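# Tilt the lidded plate to roll the ball onto the spot

## Task

Tip the plate with the clear lid so the steel ball rolls and comes to rest on the printed mark. Then set the plate back level, with no other loose item touching the plate or anything that tilts along with it. The result must hold without the robot supporting it. Finish by opening the grippers and moving the arms away.

## Robot and tools

Robot: two xArm7 arms with parallel grippers, named left_arm and right_arm. The names are not image sides. left_arm sits on the +y side of the scene. Bases: left_arm at (+0.033, +0.373, +0.249) m and right_arm at (+0.057, -0.218, +0.249) m, both tilted, with quat_wxyz as given in the setup. Any mounting plates, and the metal frame standing behind the arms, are fixed obstacles. A "too close" warning counts a plate and its side of the frame as part of that arm.

Scene frame: origin on the table top midway between the arms, +z up, +x out over the table. Every pose printed in a result uses this frame.

Tool execute_actions, argument "actions": a list holding zero or one item.
- Empty list (LOOK): no new command, just returns the state.
- Action: {"rows": [[...]], "steps": n}, with 1 to 15 rows and steps from 1 to 15 (default 15). Each control step lasts 1/30 s and uses one row. If there are fewer rows than steps, the last row repeats.
- Wait: {"steps": n}, n up to 300, with no rows. It returns after n control steps counted from the previous result, and the time spent writing is included.
- Optional "pictures": true/false says whether camera images come back (they do by default).
A refused call sends nothing to the robot.

Row layout: one list of 16 numbers covering both arms, always all 16 even if only one arm moves. First left_arm: 7 joint angles, then its gripper opening. Then right_arm in the same order. Joint numbers are absolute target angles in radians, in the same joint space that Joint positions reports. They are not Cartesian and not offsets. Joint order and stated ranges: waist -6.283..6.283, shoulder -2.059..2.094, upper arm roll -6.283..6.283, elbow -0.192..3.927, forearm roll -6.283..6.283, wrist pitch -1.693..3.142, wrist roll -6.283..6.283. The true ends can differ by up to 0.010 rad. A target more than 0.010 rad outside a range, and also beyond the joint's last measured angle, makes the whole call refused. A target beyond the real end gets clipped to it, and then "joint sent to its limit" appears, possibly about an earlier action. If that line is missing, the joint may still be at its end.

Gripper opening is an absolute value from -1 (closed) to +1 (fully open, about 0.084 m between pads). The fingers point along the gripper's +z and close along its y. end_effector_position is the point between the closed pads, roughly 2 cm behind the fingertips. Closing pushes the tips about 10 mm further along +z. grip_measured reports the measured opening on the command scale. To hold something, keep commanding below grip_measured: a larger gap squeezes harder, up to about 24 N per pad. A fast close can squeeze harder than that. Sending grip_measured back still holds lightly on parts up to about 6 cm; wider parts may slip.

Motion limits: each joint's target moves at most 3.14 rad/s, takes 0.16 s to reach speed, and all joints of one arm are slowed so they arrive together. Per step, a target stays within 0.623 rad of the measured angle. If the targets would carry the gripper more than 70 mm from where it is now, all of that arm's targets are pulled back toward the measured angles. Arms keep heading for the last row sent until they settle or a step is HELD. After that, only a new action moves them further.

Result lines: a state line per arm (left_arm: … | right_arm: …) with end_effector_position in m, end_effector_quat_wxyz, and linear/angular velocities in m/s and rad/s. The printed hand position can be off, more so at long reach. Joint positions and Joint velocities give 7 joints plus the pad gap in m for each arm. "joint command not followed" means the clearance check changed or blocked some targets. HELD marks steps where your row was not sent, in whole or in part. MOTOR HOT appears from 65 °C. At 80 °C an OVER-TEMPERATURE FAULT brakes that arm until it cools, and holding loads adds heat. TORQUE FAULT: when contact torque reaches a joint's load limit, the arm backs off, pauses for 10 s, and drops the rest of the call. Load limits (N m): waist 46.5, shoulder 46.5, upper arm roll 27.9, elbow 27.9, forearm roll 27.9, wrist pitch 18.6, wrist roll 18.6.

Tool zoom_image: camera (cam_high, cam_low, cam_left_wrist, cam_right_wrist) and region [x0, y0, x1, y1] in that camera's pixels, with the origin at top-left and a size of at most 504x504. All four images are 896x504. Wrist cameras use the wrist_camera_optical frame: +z forward, +x right in the image, +y down.

Tool read_manual: returns URDF licence text only and has no effect on the robot.

Tool finished_scene: argument scene, the number of the current scene.

Things to avoid: knocking or placing anything off the table, which fails the task. Avoid arm-to-arm contact and pressing, drops, slips, slams and hard pushes. Occasional external tugs on held parts or pushes on loose objects can happen. Tilt the plate gently so the ball rolls controllably. Level it again, release it, and withdraw both arms before ending.

Each tool is called after "Emit:" as name(argument=value, ...) on one line, values as JSON.

## Session

Emit:
execute_actions(actions=[])

Scene clock: 0.00 s of 4800.00 s.
left_arm: end_effector_position=(+0.2855, +0.5728, +0.1763) grip_measured=+1.00 end_effector_quat_wxyz=(-0.328, +0.883, +0.321, +0.099) end_effector_velocity=(-0.000, +0.000, +0.000) end_effector_angular_velocity=(+0.000, +0.002, -0.000) | right_arm: end_effector_position=(+0.4609, -0.2831, +0.2665) grip_measured=+1.00 end_effector_quat_wxyz=(-0.076, +0.699, +0.329, -0.630) end_effector_velocity=(-0.000, +0.000, -0.000) end_effector_angular_velocity=(-0.000, +0.001, +0.001)
Joint positions: left_arm=[ 1.086 -1.032 -1.732  0.163  0.522  0.769 -1.719  0.084] | right_arm=[ 0.271  1.162  0.034  2.145 -0.389  2.472 -0.     0.084]
Joint velocities: left_arm=[ 0.     0.001  0.001 -0.     0.     0.001  0.002  0.   ] | right_arm=[-0.     0.    -0.    -0.001  0.    -0.     0.     0.   ]

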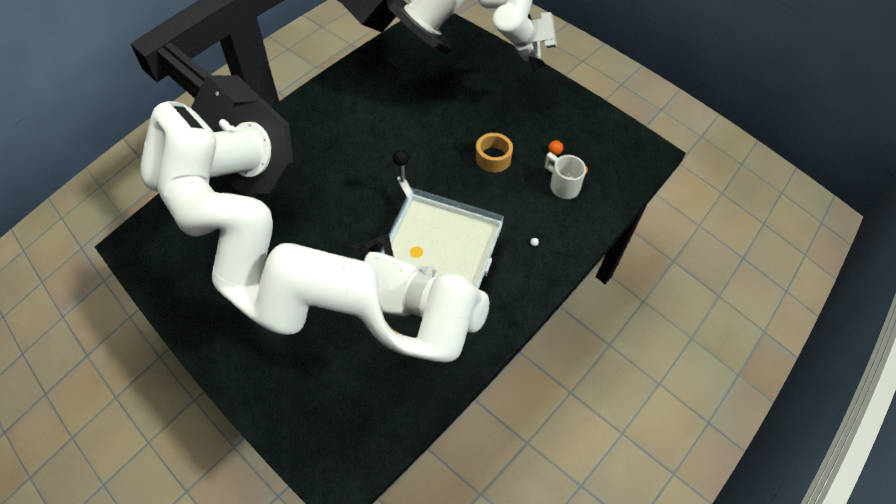

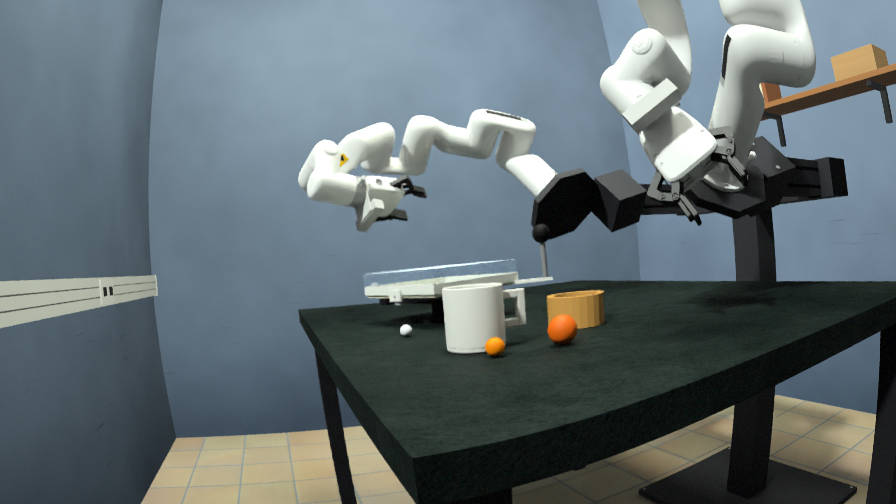

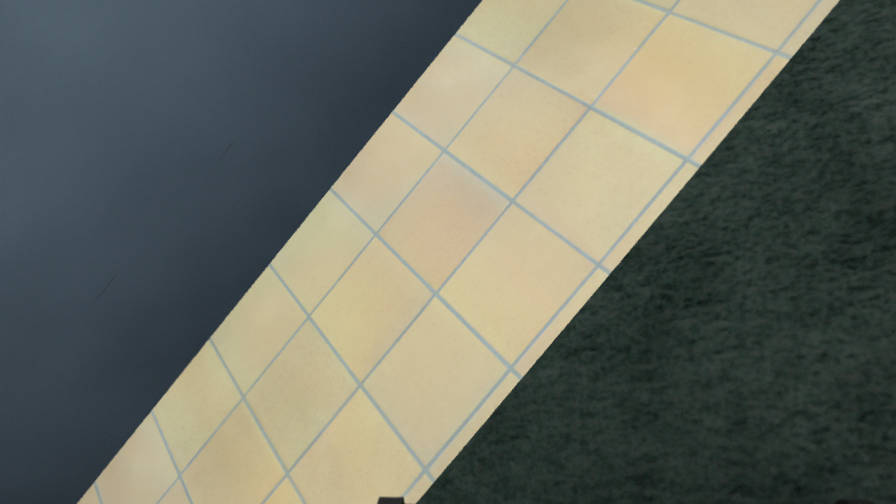

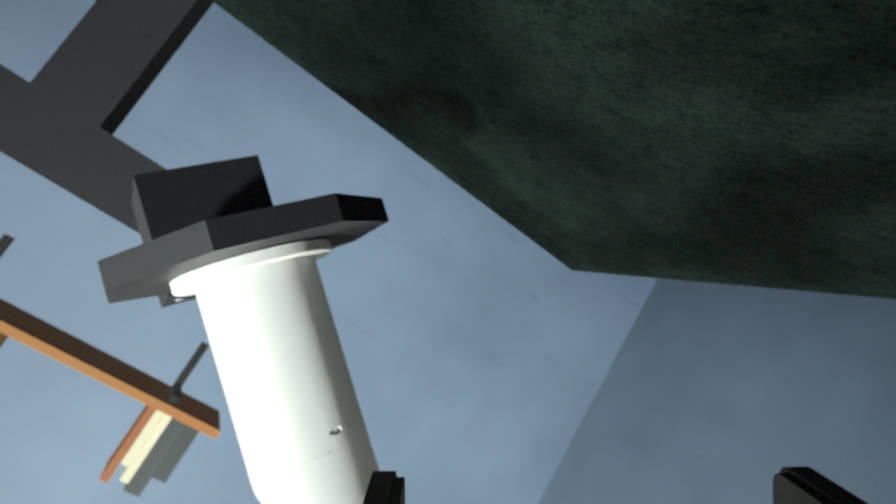

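Emit:
zoom_image(camera="cam_high", region=[320, 130, 600, 300])

Emit:
zoom_image(camera="cam_low", region=[340, 210, 620, 370])

Region (320, 130, 600, 300) of cam_high's 896x504 image, scaled by 1.800, with more detail than that image has; it fills the top 306 rows of this view, and the rest is white.

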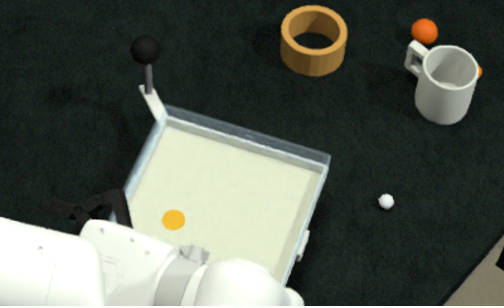

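Region (340, 210, 620, 370) of cam_low's 896x504 image, scaled by 1.800, with more detail than that image has; it fills the top 288 rows of this view, and the rest is white.

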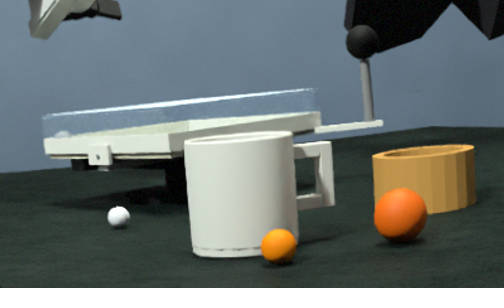

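Emit:
execute_actions(actions=[{"rows": [[1.086,-1.032,-1.732,0.163,0.522,0.769,-1.719,1, 0.897,0.288,0,0.868,-0.72,1.248,0,1]], "steps": 15}], pictures=false)

Emit:
execute_actions(actions=[{"steps": 20}])

Scene clock: 120.50 s of 4800.00 s.
left_arm: end_effector_position=(+0.2855, +0.5727, +0.1763) grip_measured=+1.00 end_effector_quat_wxyz=(-0.327, +0.883, +0.321, +0.099) end_effector_velocity=(+0.000, -0.000, +0.000) end_effector_angular_velocity=(-0.001, -0.002, +0.002) | right_arm: end_effector_position=(+0.5038, -0.2452, +0.3662) grip_measured=+1.00 end_effector_quat_wxyz=(+0.021, +0.859, +0.426, -0.284) end_effector_velocity=(+0.034, +0.146, +0.217) end_effector_angular_velocity=(+0.966, -1.954, +0.458)
Joint positions: left_arm=[ 1.086 -1.032 -1.732  0.163  0.522  0.769 -1.719  0.084] | right_arm=[ 0.657  0.671  0.014  1.64  -0.593  1.964 -0.     0.084]
Joint velocities: left_arm=[ 0.    -0.     0.001  0.001 -0.    -0.    -0.001 -0.   ] | right_arm=[ 0.871 -1.422 -0.045 -1.704 -0.462 -1.73  -0.     0.   ]
Steps of this call (steps 1 to 90: nothing new was sent; then 117.00 s passed at rest; steps 91 to 105: all 15 steps of this action). Readings (joint positions):
91: left_arm=[1.086 -1.032 -1.732 0.163 0.522 0.769 -1.719] | right_arm=[0.271 1.162 0.034 2.144 -0.389 2.472 -0.000]
92: left_arm=[1.086 -1.032 -1.732 0.163 0.522 0.769 -1.719] | right_arm=[0.274 1.159 0.033 2.140 -0.391 2.467 -0.000]
94: left_arm=[1.086 -1.032 -1.732 0.163 0.522 0.769 -1.719] | right_arm=[0.308 1.122 0.025 2.095 -0.414 2.424 -0.000]
98: left_arm=[1.086 -1.032 -1.732 0.163 0.522 0.769 -1.719] | right_arm=[0.454 0.972 0.027 1.955 -0.484 2.280 -0.000]
105: the state above

Scene clock: 121.17 s of 4800.00 s.
left_arm: end_effector_position=(+0.2855, +0.5727, +0.1763) grip_measured=+1.00 end_effector_quat_wxyz=(-0.327, +0.883, +0.321, +0.099) end_effector_velocity=(+0.001, -0.000, +0.000) end_effector_angular_velocity=(-0.001, -0.001, +0.000) | right_arm: end_effector_position=(+0.4100, -0.1527, +0.3503) grip_measured=+1.00 end_effector_quat_wxyz=(-0.000, +0.803, +0.597, -0.002) end_effector_velocity=(-0.012, +0.008, -0.002) end_effector_angular_velocity=(+0.039, -0.027, +0.034)
Joint positions: left_arm=[ 1.086 -1.032 -1.732  0.163  0.522  0.769 -1.719  0.084] | right_arm=[ 0.894  0.291 -0.001  0.876 -0.719  1.254  0.     0.084]
Joint velocities: left_arm=[-0.001 -0.     0.001  0.001 -0.    -0.    -0.     0.   ] | right_arm=[ 0.018 -0.031 -0.001 -0.064 -0.011 -0.064  0.     0.   ]
Steps of this call (steps 1 to 20: the robot went on to your last target). Readings (joint positions):
1: left_arm=[1.086 -1.032 -1.732 0.163 0.522 0.769 -1.719] | right_arm=[0.686 0.624 0.013 1.581 -0.608 1.904 -0.000]
2: left_arm=[1.086 -1.032 -1.732 0.163 0.522 0.769 -1.719] | right_arm=[0.714 0.579 0.011 1.518 -0.623 1.840 -0.000]
4: left_arm=[1.086 -1.032 -1.732 0.163 0.522 0.769 -1.719] | right_arm=[0.762 0.504 0.011 1.391 -0.647 1.714 -0.000]
8: left_arm=[1.086 -1.032 -1.732 0.163 0.522 0.769 -1.719] | right_arm=[0.820 0.413 0.005 1.167 -0.678 1.515 -0.000]
20: the state above

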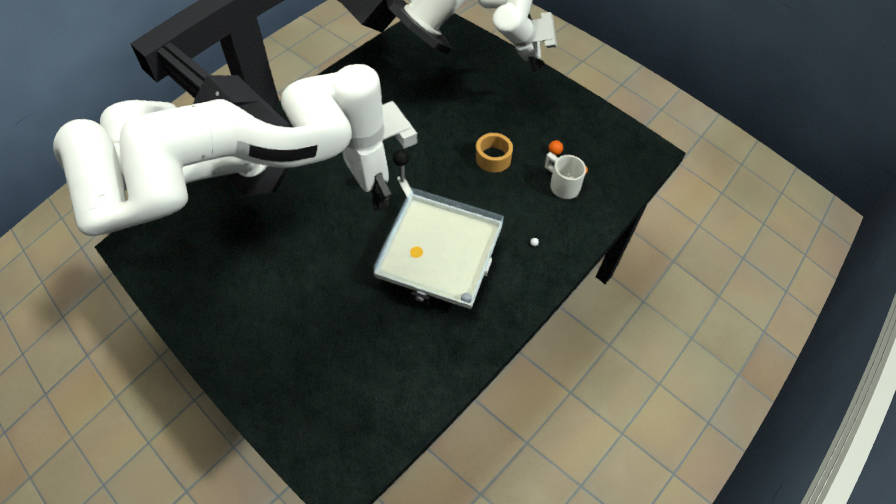

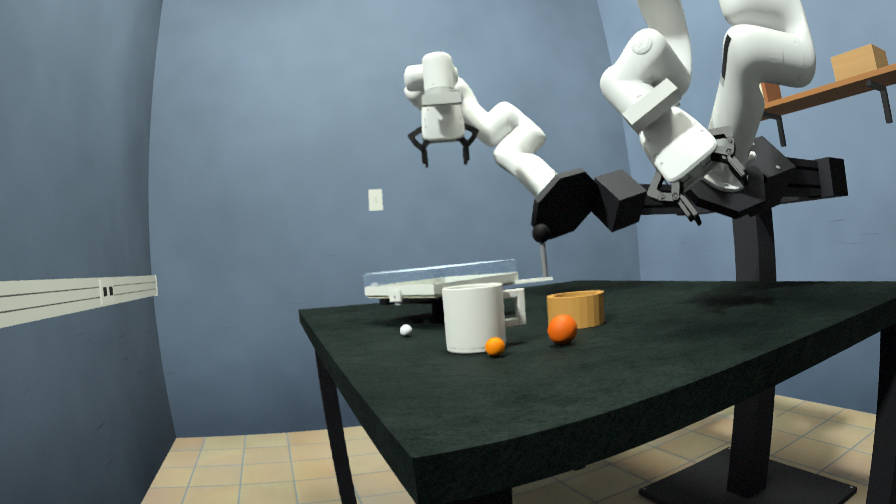

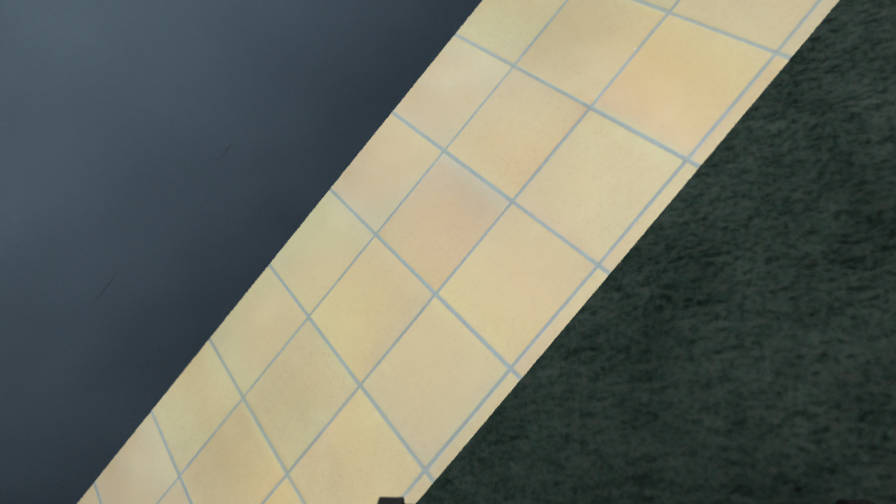

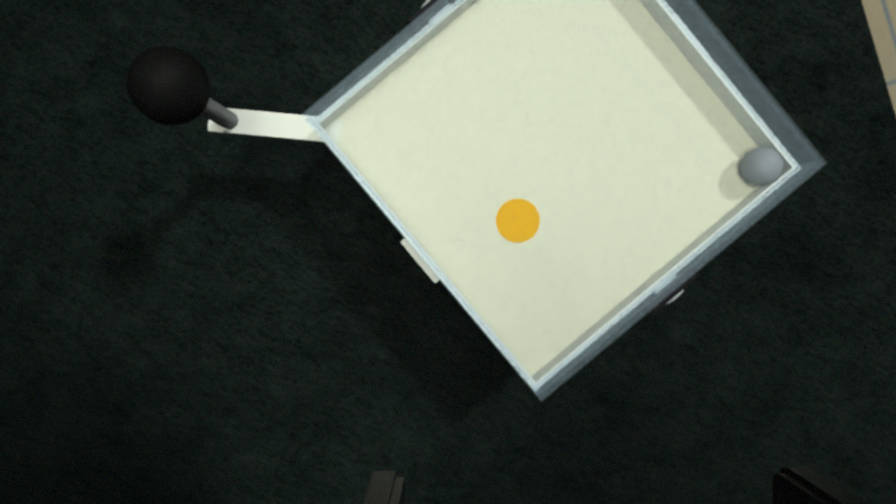

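Emit:
zoom_image(camera="cam_low", region=[355, 250, 455, 330])

Emit:
zoom_image(camera="cam_high", region=[360, 140, 520, 320])

Emit:
zoom_image(camera="cam_right_wrist", region=[360, 180, 760, 420])

Region (355, 250, 455, 330) of cam_low's 896x504 image, scaled by 5.040, with more detail than that image has; it fills the top 403 rows of this view, and the rest is white.

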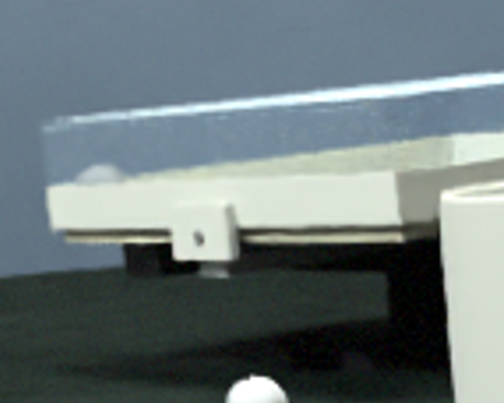

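Region (360, 140, 520, 320) of cam_high's 896x504 image, scaled by 2.800, with more detail than that image has.

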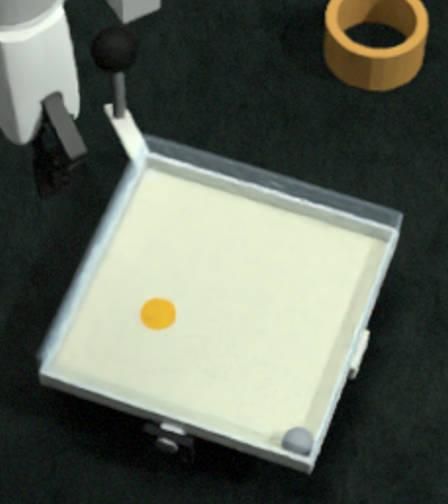

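Region (360, 180, 760, 420) of cam_right_wrist's 896x504 image, scaled by 1.260, with more detail than that image has; it fills the top 302 rows of this view, and the rest is white.

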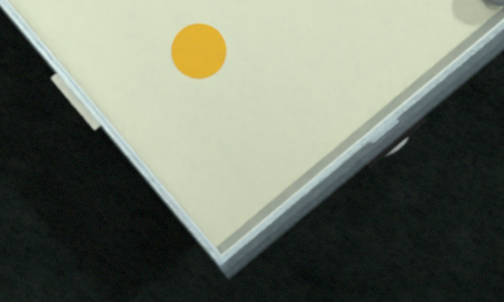

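Emit:
zoom_image(camera="cam_high", region=[395, 270, 485, 320])

Region (395, 270, 485, 320) of cam_high's 896x504 image, scaled by 5.600, with more detail than that image has.

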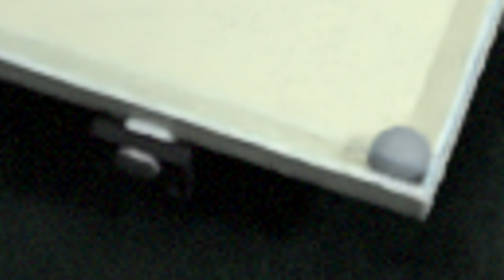

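Emit:
execute_actions(actions=[{"rows": [[1.086,-1.032,-1.732,0.163,0.522,0.769,-1.719,1, -0.054,0.139,0,0.741,0,0.602,0,1]], "steps": 15}], pictures=false)

Emit:
execute_actions(actions=[{"steps": 12}])

Scene clock: 221.87 s of 4800.00 s.
left_arm: end_effector_position=(+0.2855, +0.5727, +0.1763) grip_measured=+1.00 end_effector_quat_wxyz=(-0.327, +0.883, +0.321, +0.099) end_effector_velocity=(+0.000, -0.000, -0.000) end_effector_angular_velocity=(-0.001, -0.000, +0.000) | right_arm: end_effector_position=(+0.4451, -0.1817, +0.2640) grip_measured=+1.00 end_effector_quat_wxyz=(-0.328, +0.909, +0.241, -0.087) end_effector_velocity=(+0.119, -0.186, -0.214) end_effector_angular_velocity=(+0.327, +0.899, -1.443)
Joint positions: left_arm=[ 1.086 -1.032 -1.732  0.163  0.522  0.769 -1.719  0.084] | right_arm=[ 0.337  0.186 -0.002  0.782 -0.245  0.811  0.     0.084]
Joint velocities: left_arm=[ 0.    -0.    -0.     0.    -0.001 -0.001  0.    -0.   ] | right_arm=[-1.082 -0.129  0.004 -0.112  0.672 -0.574  0.    -0.   ]
Steps of this call (steps 1 to 30: the robot went on to your last target; steps 31 to 100: nothing new was sent; then 96.87 s passed at rest; steps 101 to 115: all 15 steps of this action). Readings (joint positions):
101: left_arm=[1.086 -1.032 -1.732 0.163 0.522 0.769 -1.719] | right_arm=[0.897 0.288 0.000 0.868 -0.720 1.248 -0.000]
102: left_arm=[1.086 -1.032 -1.732 0.163 0.522 0.769 -1.719] | right_arm=[0.893 0.287 0.001 0.867 -0.716 1.243 -0.000]
104: left_arm=[1.086 -1.032 -1.732 0.163 0.522 0.769 -1.719] | right_arm=[0.854 0.278 0.006 0.858 -0.672 1.199 -0.000]
108: left_arm=[1.086 -1.032 -1.732 0.163 0.522 0.769 -1.719] | right_arm=[0.632 0.228 -0.002 0.818 -0.455 0.991 0.000]
115: the state above

Scene clock: 222.27 s of 4800.00 s.
left_arm: end_effector_position=(+0.2855, +0.5727, +0.1763) grip_measured=+1.00 end_effector_quat_wxyz=(-0.327, +0.883, +0.321, +0.099) end_effector_velocity=(+0.000, +0.000, -0.000) end_effector_angular_velocity=(-0.000, -0.001, -0.000) | right_arm: end_effector_position=(+0.4763, -0.2649, +0.1826) grip_measured=+1.00 end_effector_quat_wxyz=(-0.395, +0.910, -0.041, -0.117) end_effector_velocity=(+0.015, -0.106, -0.093) end_effector_angular_velocity=(+0.002, +0.270, -0.534)
Joint positions: left_arm=[ 1.086 -1.032 -1.732  0.163  0.522  0.769 -1.719  0.084] | right_arm=[-0.022  0.143 -0.003  0.745 -0.021  0.62   0.     0.084]
Joint velocities: left_arm=[-0.    -0.     0.    -0.001  0.001 -0.001 -0.001  0.   ] | right_arm=[-0.365 -0.045 -0.001 -0.04   0.225 -0.194 -0.    -0.   ]
Steps of this call (steps 1 to 12: the robot went on to your last target). Readings (joint positions):
1: left_arm=[1.086 -1.032 -1.732 0.163 0.522 0.769 -1.719] | right_arm=[0.301 0.182 -0.002 0.778 -0.222 0.792 0.000]
2: left_arm=[1.086 -1.032 -1.732 0.163 0.522 0.769 -1.719] | right_arm=[0.266 0.178 -0.002 0.774 -0.200 0.773 0.000]
4: left_arm=[1.086 -1.032 -1.732 0.163 0.522 0.769 -1.719] | right_arm=[0.198 0.169 -0.001 0.767 -0.158 0.737 0.000]
8: left_arm=[1.086 -1.032 -1.732 0.163 0.522 0.769 -1.719] | right_arm=[0.069 0.154 -0.001 0.754 -0.077 0.668 0.000]
12: the state above

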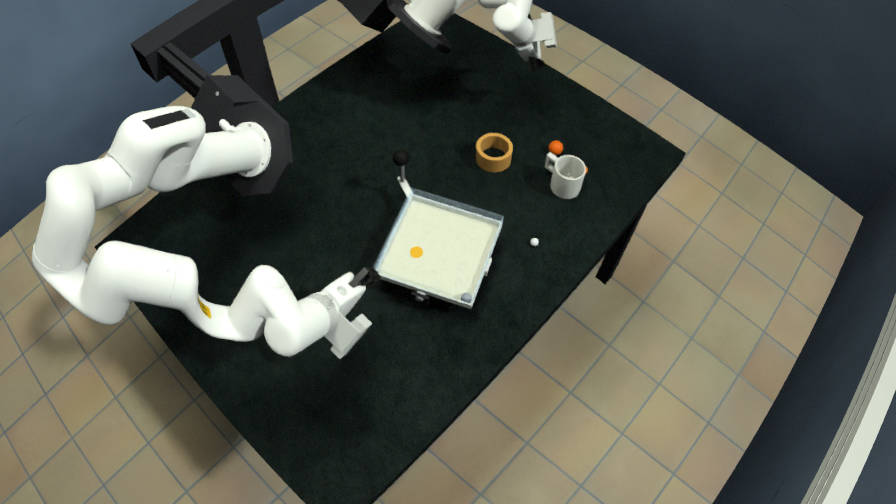

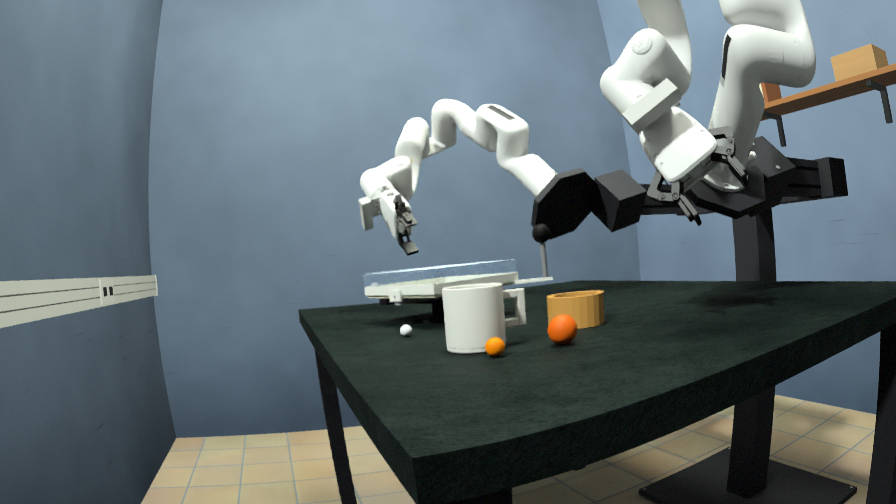

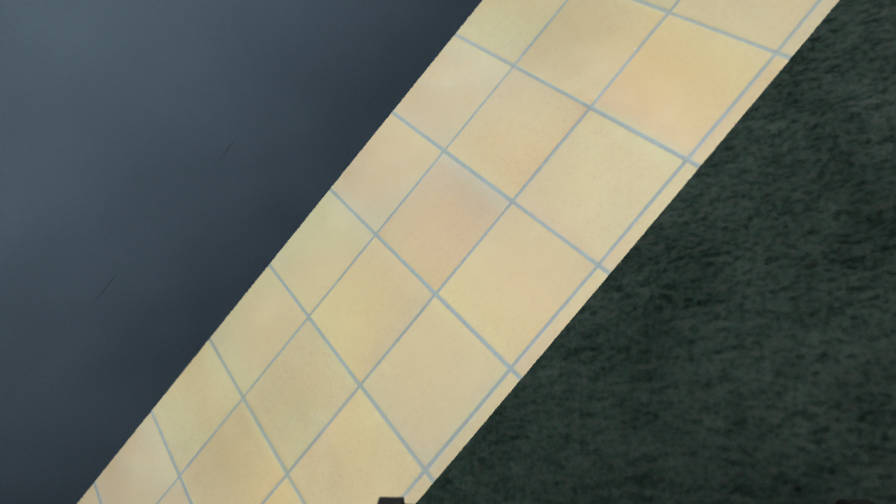

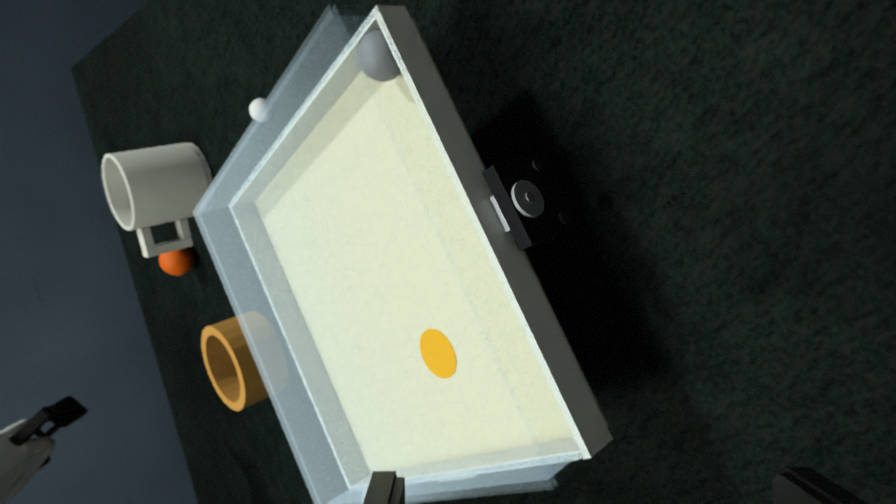

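Emit:
zoom_image(camera="cam_right_wrist", region=[460, 130, 620, 280])

Region (460, 130, 620, 280) of cam_right_wrist's 896x504 image, scaled by 3.150, with more detail than that image has; it fills the top 472 rows of this view, and the rest is white.

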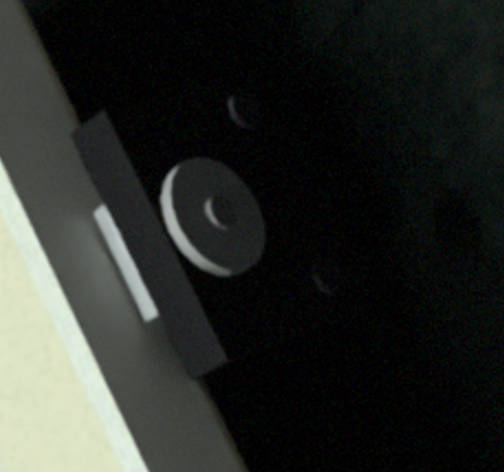

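Emit:
execute_actions(actions=[])

Scene clock: 266.43 s of 4800.00 s.
left_arm: end_effector_position=(+0.2855, +0.5727, +0.1763) grip_measured=+1.00 end_effector_quat_wxyz=(-0.327, +0.883, +0.321, +0.099) end_effector_velocity=(+0.001, -0.001, +0.000) end_effector_angular_velocity=(-0.002, -0.001, -0.001) | right_arm: end_effector_position=(+0.4780, -0.2730, +0.1756) grip_measured=+1.00 end_effector_quat_wxyz=(-0.398, +0.908, -0.066, -0.117) end_effector_velocity=(-0.000, +0.000, +0.000) end_effector_angular_velocity=(+0.000, -0.000, +0.001)
Joint positions: left_arm=[ 1.086 -1.032 -1.732  0.163  0.522  0.769 -1.719  0.084] | right_arm=[-0.054  0.139  0.     0.741  0.     0.602  0.     0.084]
Joint velocities: left_arm=[-0.001 -0.     0.     0.001 -0.    -0.001  0.001 -0.   ] | right_arm=[-0. -0.  0. -0. -0.  0. -0. -0.]
Steps of this call (steps 1 to 30: the robot went on to your last target; steps 31 to 100: nothing new was sent; then 40.83 s passed at rest). Readings (joint positions):
1: left_arm=[1.086 -1.032 -1.732 0.163 0.522 0.769 -1.719] | right_arm=[-0.032 0.141 -0.003 0.743 -0.015 0.615 0.000]
2: left_arm=[1.086 -1.032 -1.732 0.163 0.522 0.769 -1.719] | right_arm=[-0.039 0.141 -0.002 0.742 -0.010 0.611 0.000]
4: left_arm=[1.086 -1.032 -1.732 0.163 0.522 0.769 -1.719] | right_arm=[-0.046 0.140 0.001 0.741 -0.005 0.606 -0.000]
8: left_arm=[1.086 -1.032 -1.732 0.163 0.522 0.769 -1.719] | right_arm=[-0.051 0.139 0.001 0.741 -0.001 0.603 -0.000]
100: the state above
All arms were judged still, so your last target was given up. Only a new action makes them travel on or press farther. Fingers that are still opening or closing keep moving.

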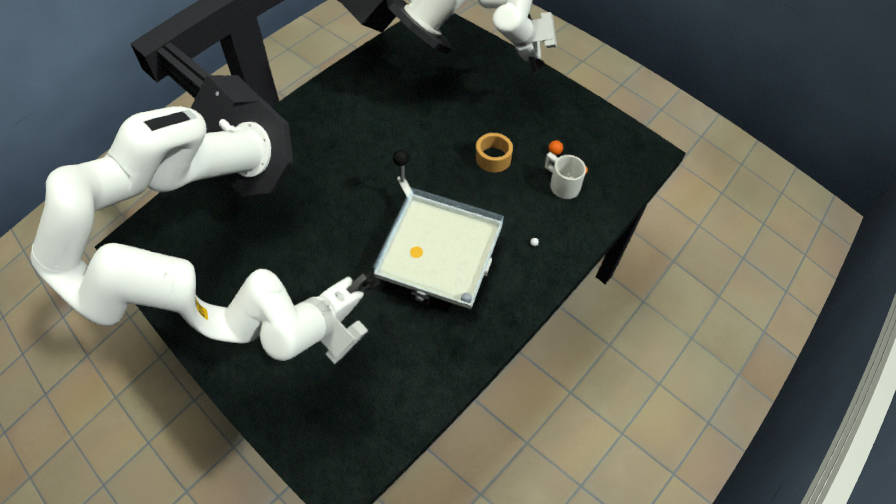

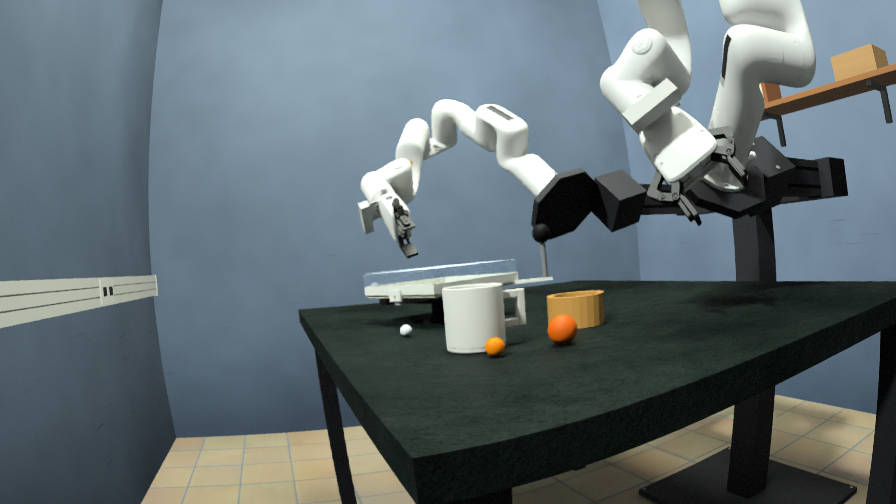

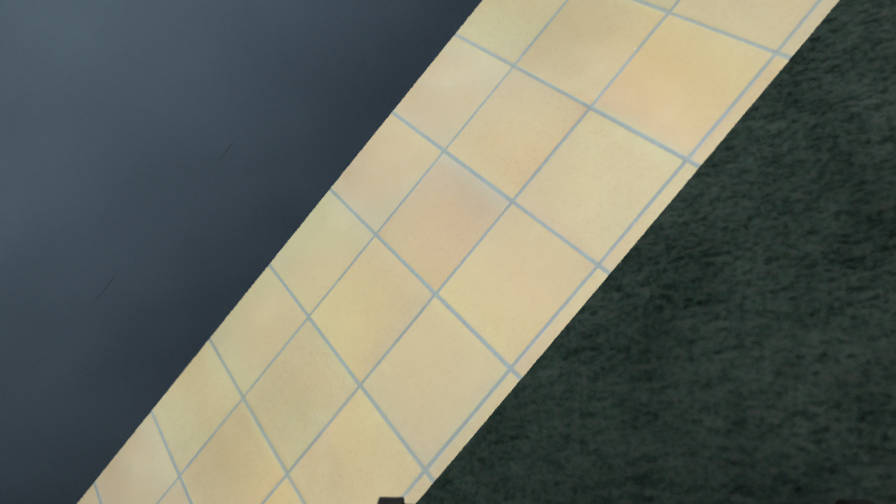

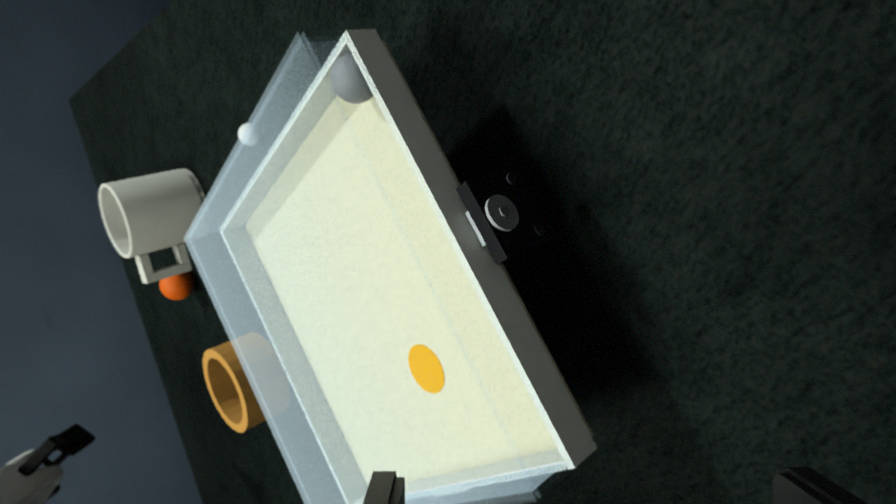

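Emit:
execute_actions(actions=[{"rows": [[1.086,-1.032,-1.732,0.163,0.522,0.769,-1.719,1, 1.112,0.967,0,1.095,-0.698,0.950,0,1]], "steps": 15}], pictures=false)

Emit:
execute_actions(actions=[{"steps": 25}])

Scene clock: 386.93 s of 4800.00 s.
left_arm: end_effector_position=(+0.2855, +0.5727, +0.1763) grip_measured=+1.00 end_effector_quat_wxyz=(-0.327, +0.883, +0.321, +0.099) end_effector_velocity=(+0.000, -0.000, +0.000) end_effector_angular_velocity=(+0.000, -0.000, -0.002) | right_arm: end_effector_position=(+0.4354, -0.1364, +0.1931) grip_measured=+1.00 end_effector_quat_wxyz=(-0.316, +0.899, +0.272, -0.135) end_effector_velocity=(-0.153, +0.288, +0.038) end_effector_angular_velocity=(-0.187, -0.566, +1.403)
Joint positions: left_arm=[ 1.086 -1.032 -1.732  0.163  0.522  0.769 -1.719  0.084] | right_arm=[ 0.285  0.473  0.     0.9   -0.306  0.758 -0.     0.084]
Joint velocities: left_arm=[-0.001  0.     0.     0.001  0.001  0.001  0.001 -0.   ] | right_arm=[ 0.824  0.729 -0.005  0.281 -0.575  0.281  0.     0.   ]
Steps of this call (steps 1 to 90: nothing new was sent; then 117.00 s passed at rest; steps 91 to 105: all 15 steps of this action). Readings (joint positions):
91: left_arm=[1.086 -1.032 -1.732 0.163 0.522 0.769 -1.719] | right_arm=[-0.054 0.139 -0.000 0.741 -0.000 0.602 0.000]
92: left_arm=[1.086 -1.032 -1.732 0.163 0.522 0.769 -1.719] | right_arm=[-0.050 0.142 -0.001 0.744 -0.004 0.605 0.000]
94: left_arm=[1.086 -1.032 -1.732 0.163 0.522 0.769 -1.719] | right_arm=[-0.015 0.178 -0.007 0.768 -0.043 0.626 0.000]
98: left_arm=[1.086 -1.032 -1.732 0.163 0.522 0.769 -1.719] | right_arm=[0.100 0.293 0.002 0.825 -0.154 0.684 -0.000]
105: the state above

Scene clock: 387.77 s of 4800.00 s.
left_arm: end_effector_position=(+0.2855, +0.5727, +0.1763) grip_measured=+1.00 end_effector_quat_wxyz=(-0.327, +0.883, +0.321, +0.099) end_effector_velocity=(+0.000, -0.000, -0.000) end_effector_angular_velocity=(-0.002, -0.001, +0.001) | right_arm: end_effector_position=(+0.2875, +0.0483, +0.2504) grip_measured=+1.00 end_effector_quat_wxyz=(-0.016, +0.680, +0.733, -0.007) end_effector_velocity=(-0.080, +0.053, +0.007) end_effector_angular_velocity=(-0.123, -0.388, +0.431)
Joint positions: left_arm=[ 1.086 -1.032 -1.732  0.163  0.522  0.769 -1.719  0.084] | right_arm=[ 1.08   0.949  0.005  1.085 -0.682  0.942 -0.     0.084]
Joint velocities: left_arm=[-0.     0.     0.     0.    -0.001 -0.001  0.    -0.   ] | right_arm=[ 0.39   0.214 -0.003  0.071 -0.17   0.086  0.    -0.   ]
Steps of this call (steps 1 to 25: the robot went on to your last target). Readings (joint positions):
1: left_arm=[1.086 -1.032 -1.732 0.163 0.522 0.769 -1.719] | right_arm=[0.313 0.497 0.000 0.909 -0.325 0.767 -0.000]
2: left_arm=[1.086 -1.032 -1.732 0.163 0.522 0.769 -1.719] | right_arm=[0.341 0.521 0.000 0.919 -0.343 0.777 -0.000]
4: left_arm=[1.086 -1.032 -1.732 0.163 0.522 0.769 -1.719] | right_arm=[0.400 0.566 0.000 0.936 -0.379 0.794 -0.000]
8: left_arm=[1.086 -1.032 -1.732 0.163 0.522 0.769 -1.719] | right_arm=[0.525 0.647 0.000 0.968 -0.443 0.825 -0.000]
25: the state above

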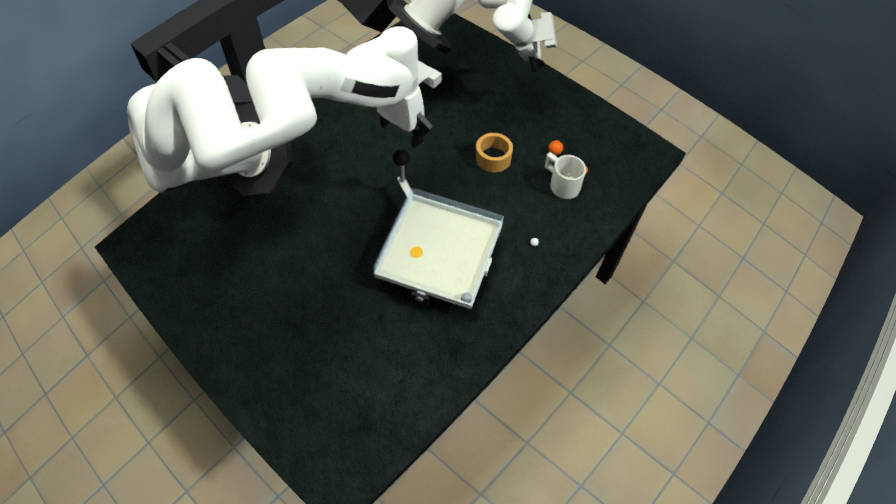

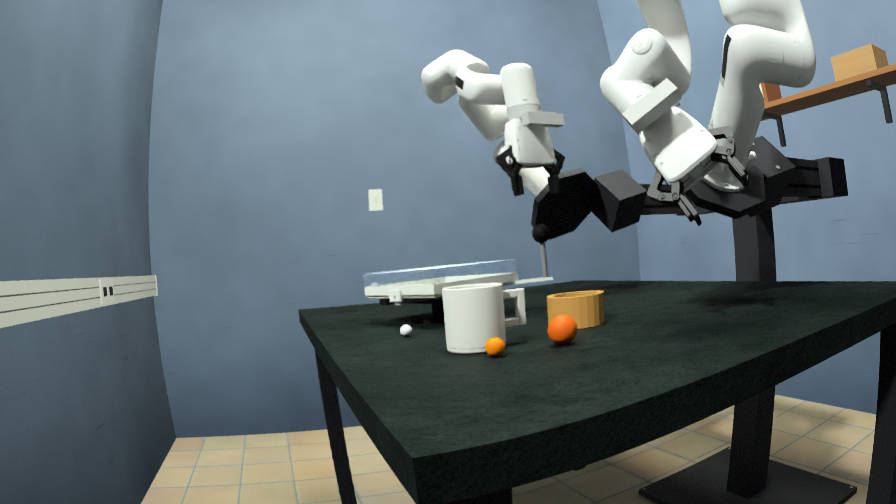

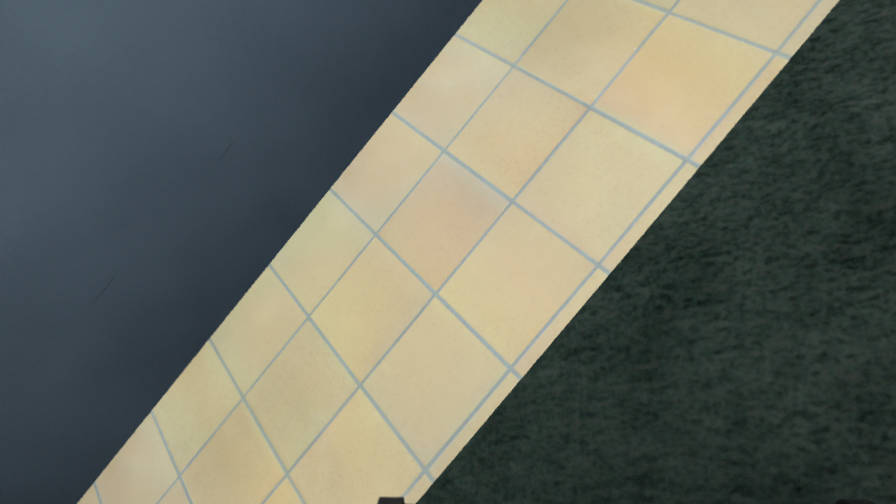

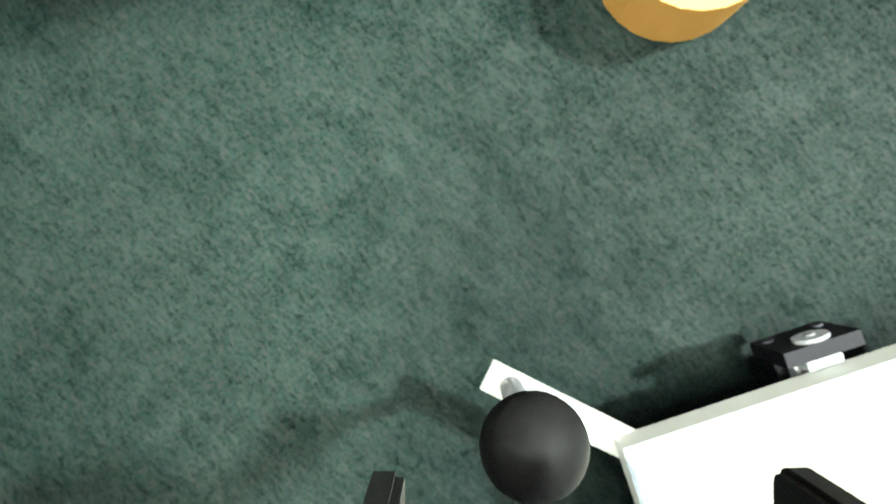

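Let me get a settled picture.

Emit:
execute_actions(actions=[{"steps": 15}])

Scene clock: 392.40 s of 4800.00 s.
left_arm: end_effector_position=(+0.2855, +0.5727, +0.1763) grip_measured=+1.00 end_effector_quat_wxyz=(-0.327, +0.883, +0.321, +0.099) end_effector_velocity=(+0.000, -0.001, -0.000) end_effector_angular_velocity=(-0.002, -0.001, +0.001) | right_arm: end_effector_position=(+0.2844, +0.0525, +0.2509) grip_measured=+1.00 end_effector_quat_wxyz=(+0.000, +0.668, +0.744, +0.001) end_effector_velocity=(+0.000, -0.000, -0.000) end_effector_angular_velocity=(-0.001, +0.001, -0.001)
Joint positions: left_arm=[ 1.086 -1.032 -1.732  0.163  0.522  0.769 -1.719  0.084] | right_arm=[ 1.112  0.967 -0.     1.095 -0.698  0.95   0.     0.084]
Joint velocities: left_arm=[ 0.     0.     0.     0.    -0.001 -0.002 -0.    -0.   ] | right_arm=[ 0.    -0.    -0.001  0.     0.002  0.    -0.001 -0.   ]
Steps of this call (steps 1 to 30: the robot went on to your last target; steps 31 to 100: nothing new was sent; then 1.30 s passed at rest). Readings (joint positions):
1: left_arm=[1.086 -1.032 -1.732 0.163 0.522 0.769 -1.719] | right_arm=[1.090 0.955 0.004 1.088 -0.687 0.944 -0.000]
2: left_arm=[1.086 -1.032 -1.732 0.163 0.522 0.769 -1.719] | right_arm=[1.097 0.959 0.002 1.090 -0.690 0.946 -0.000]
4: left_arm=[1.086 -1.032 -1.732 0.163 0.522 0.769 -1.719] | right_arm=[1.103 0.962 -0.002 1.093 -0.694 0.948 0.000]
8: left_arm=[1.086 -1.032 -1.732 0.163 0.522 0.769 -1.719] | right_arm=[1.108 0.965 -0.002 1.095 -0.697 0.950 0.000]
100: the state above
All arms were judged still, so your last target was given up. Only a new action makes them travel on or press farther. Fingers that are still opening or closing keep moving.

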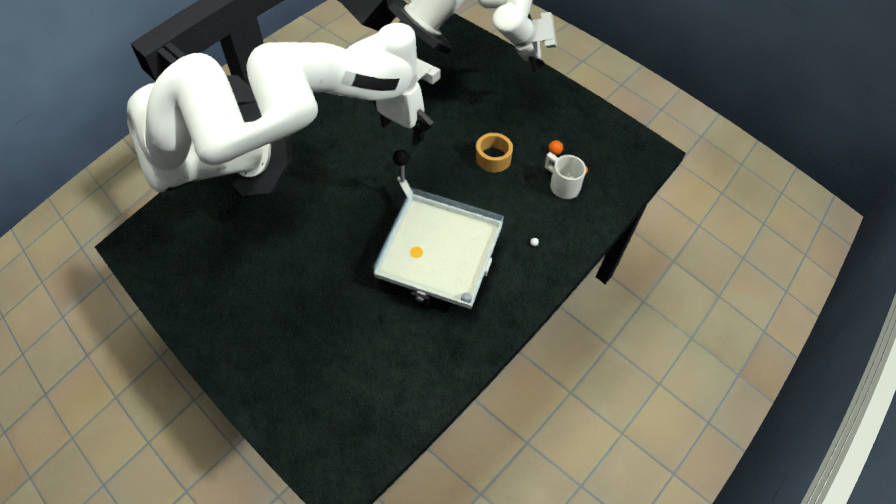

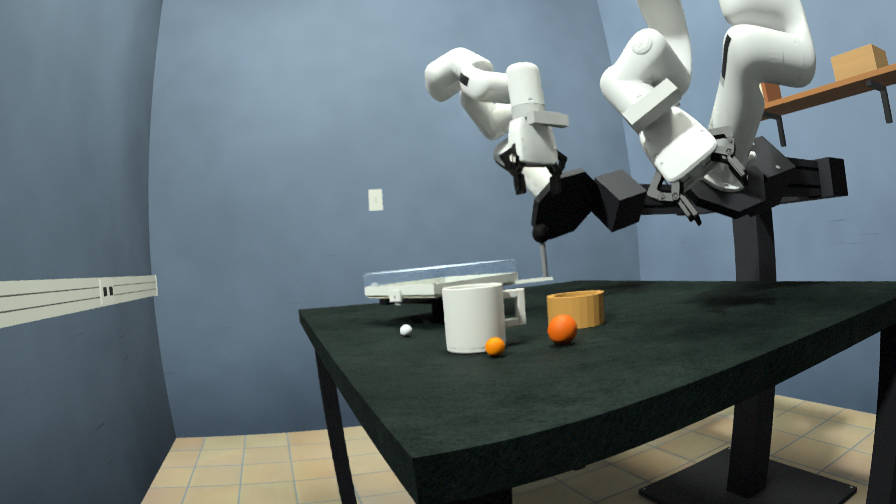

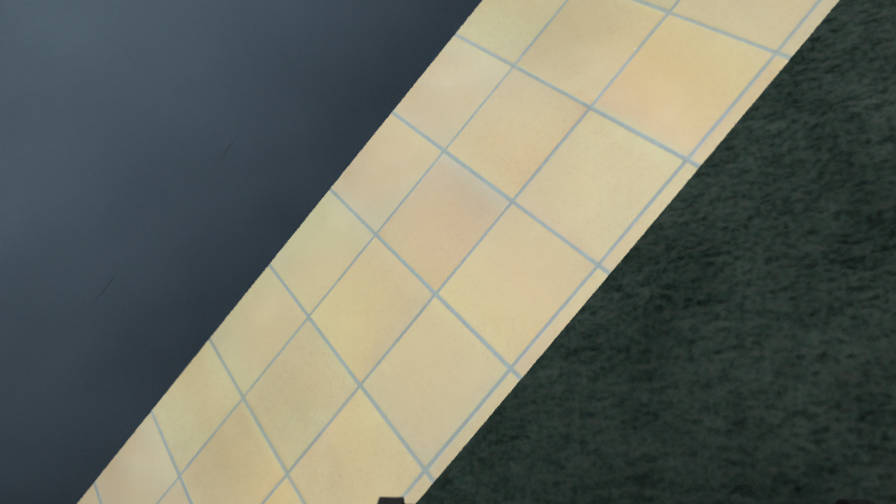

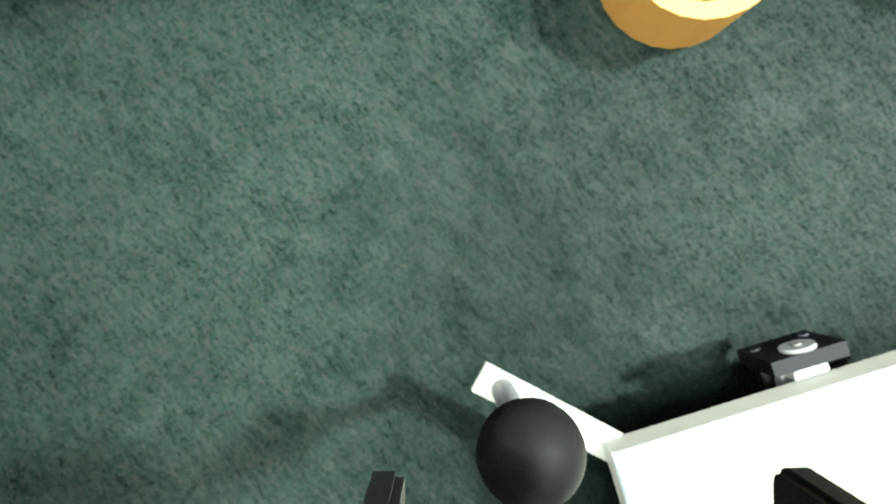

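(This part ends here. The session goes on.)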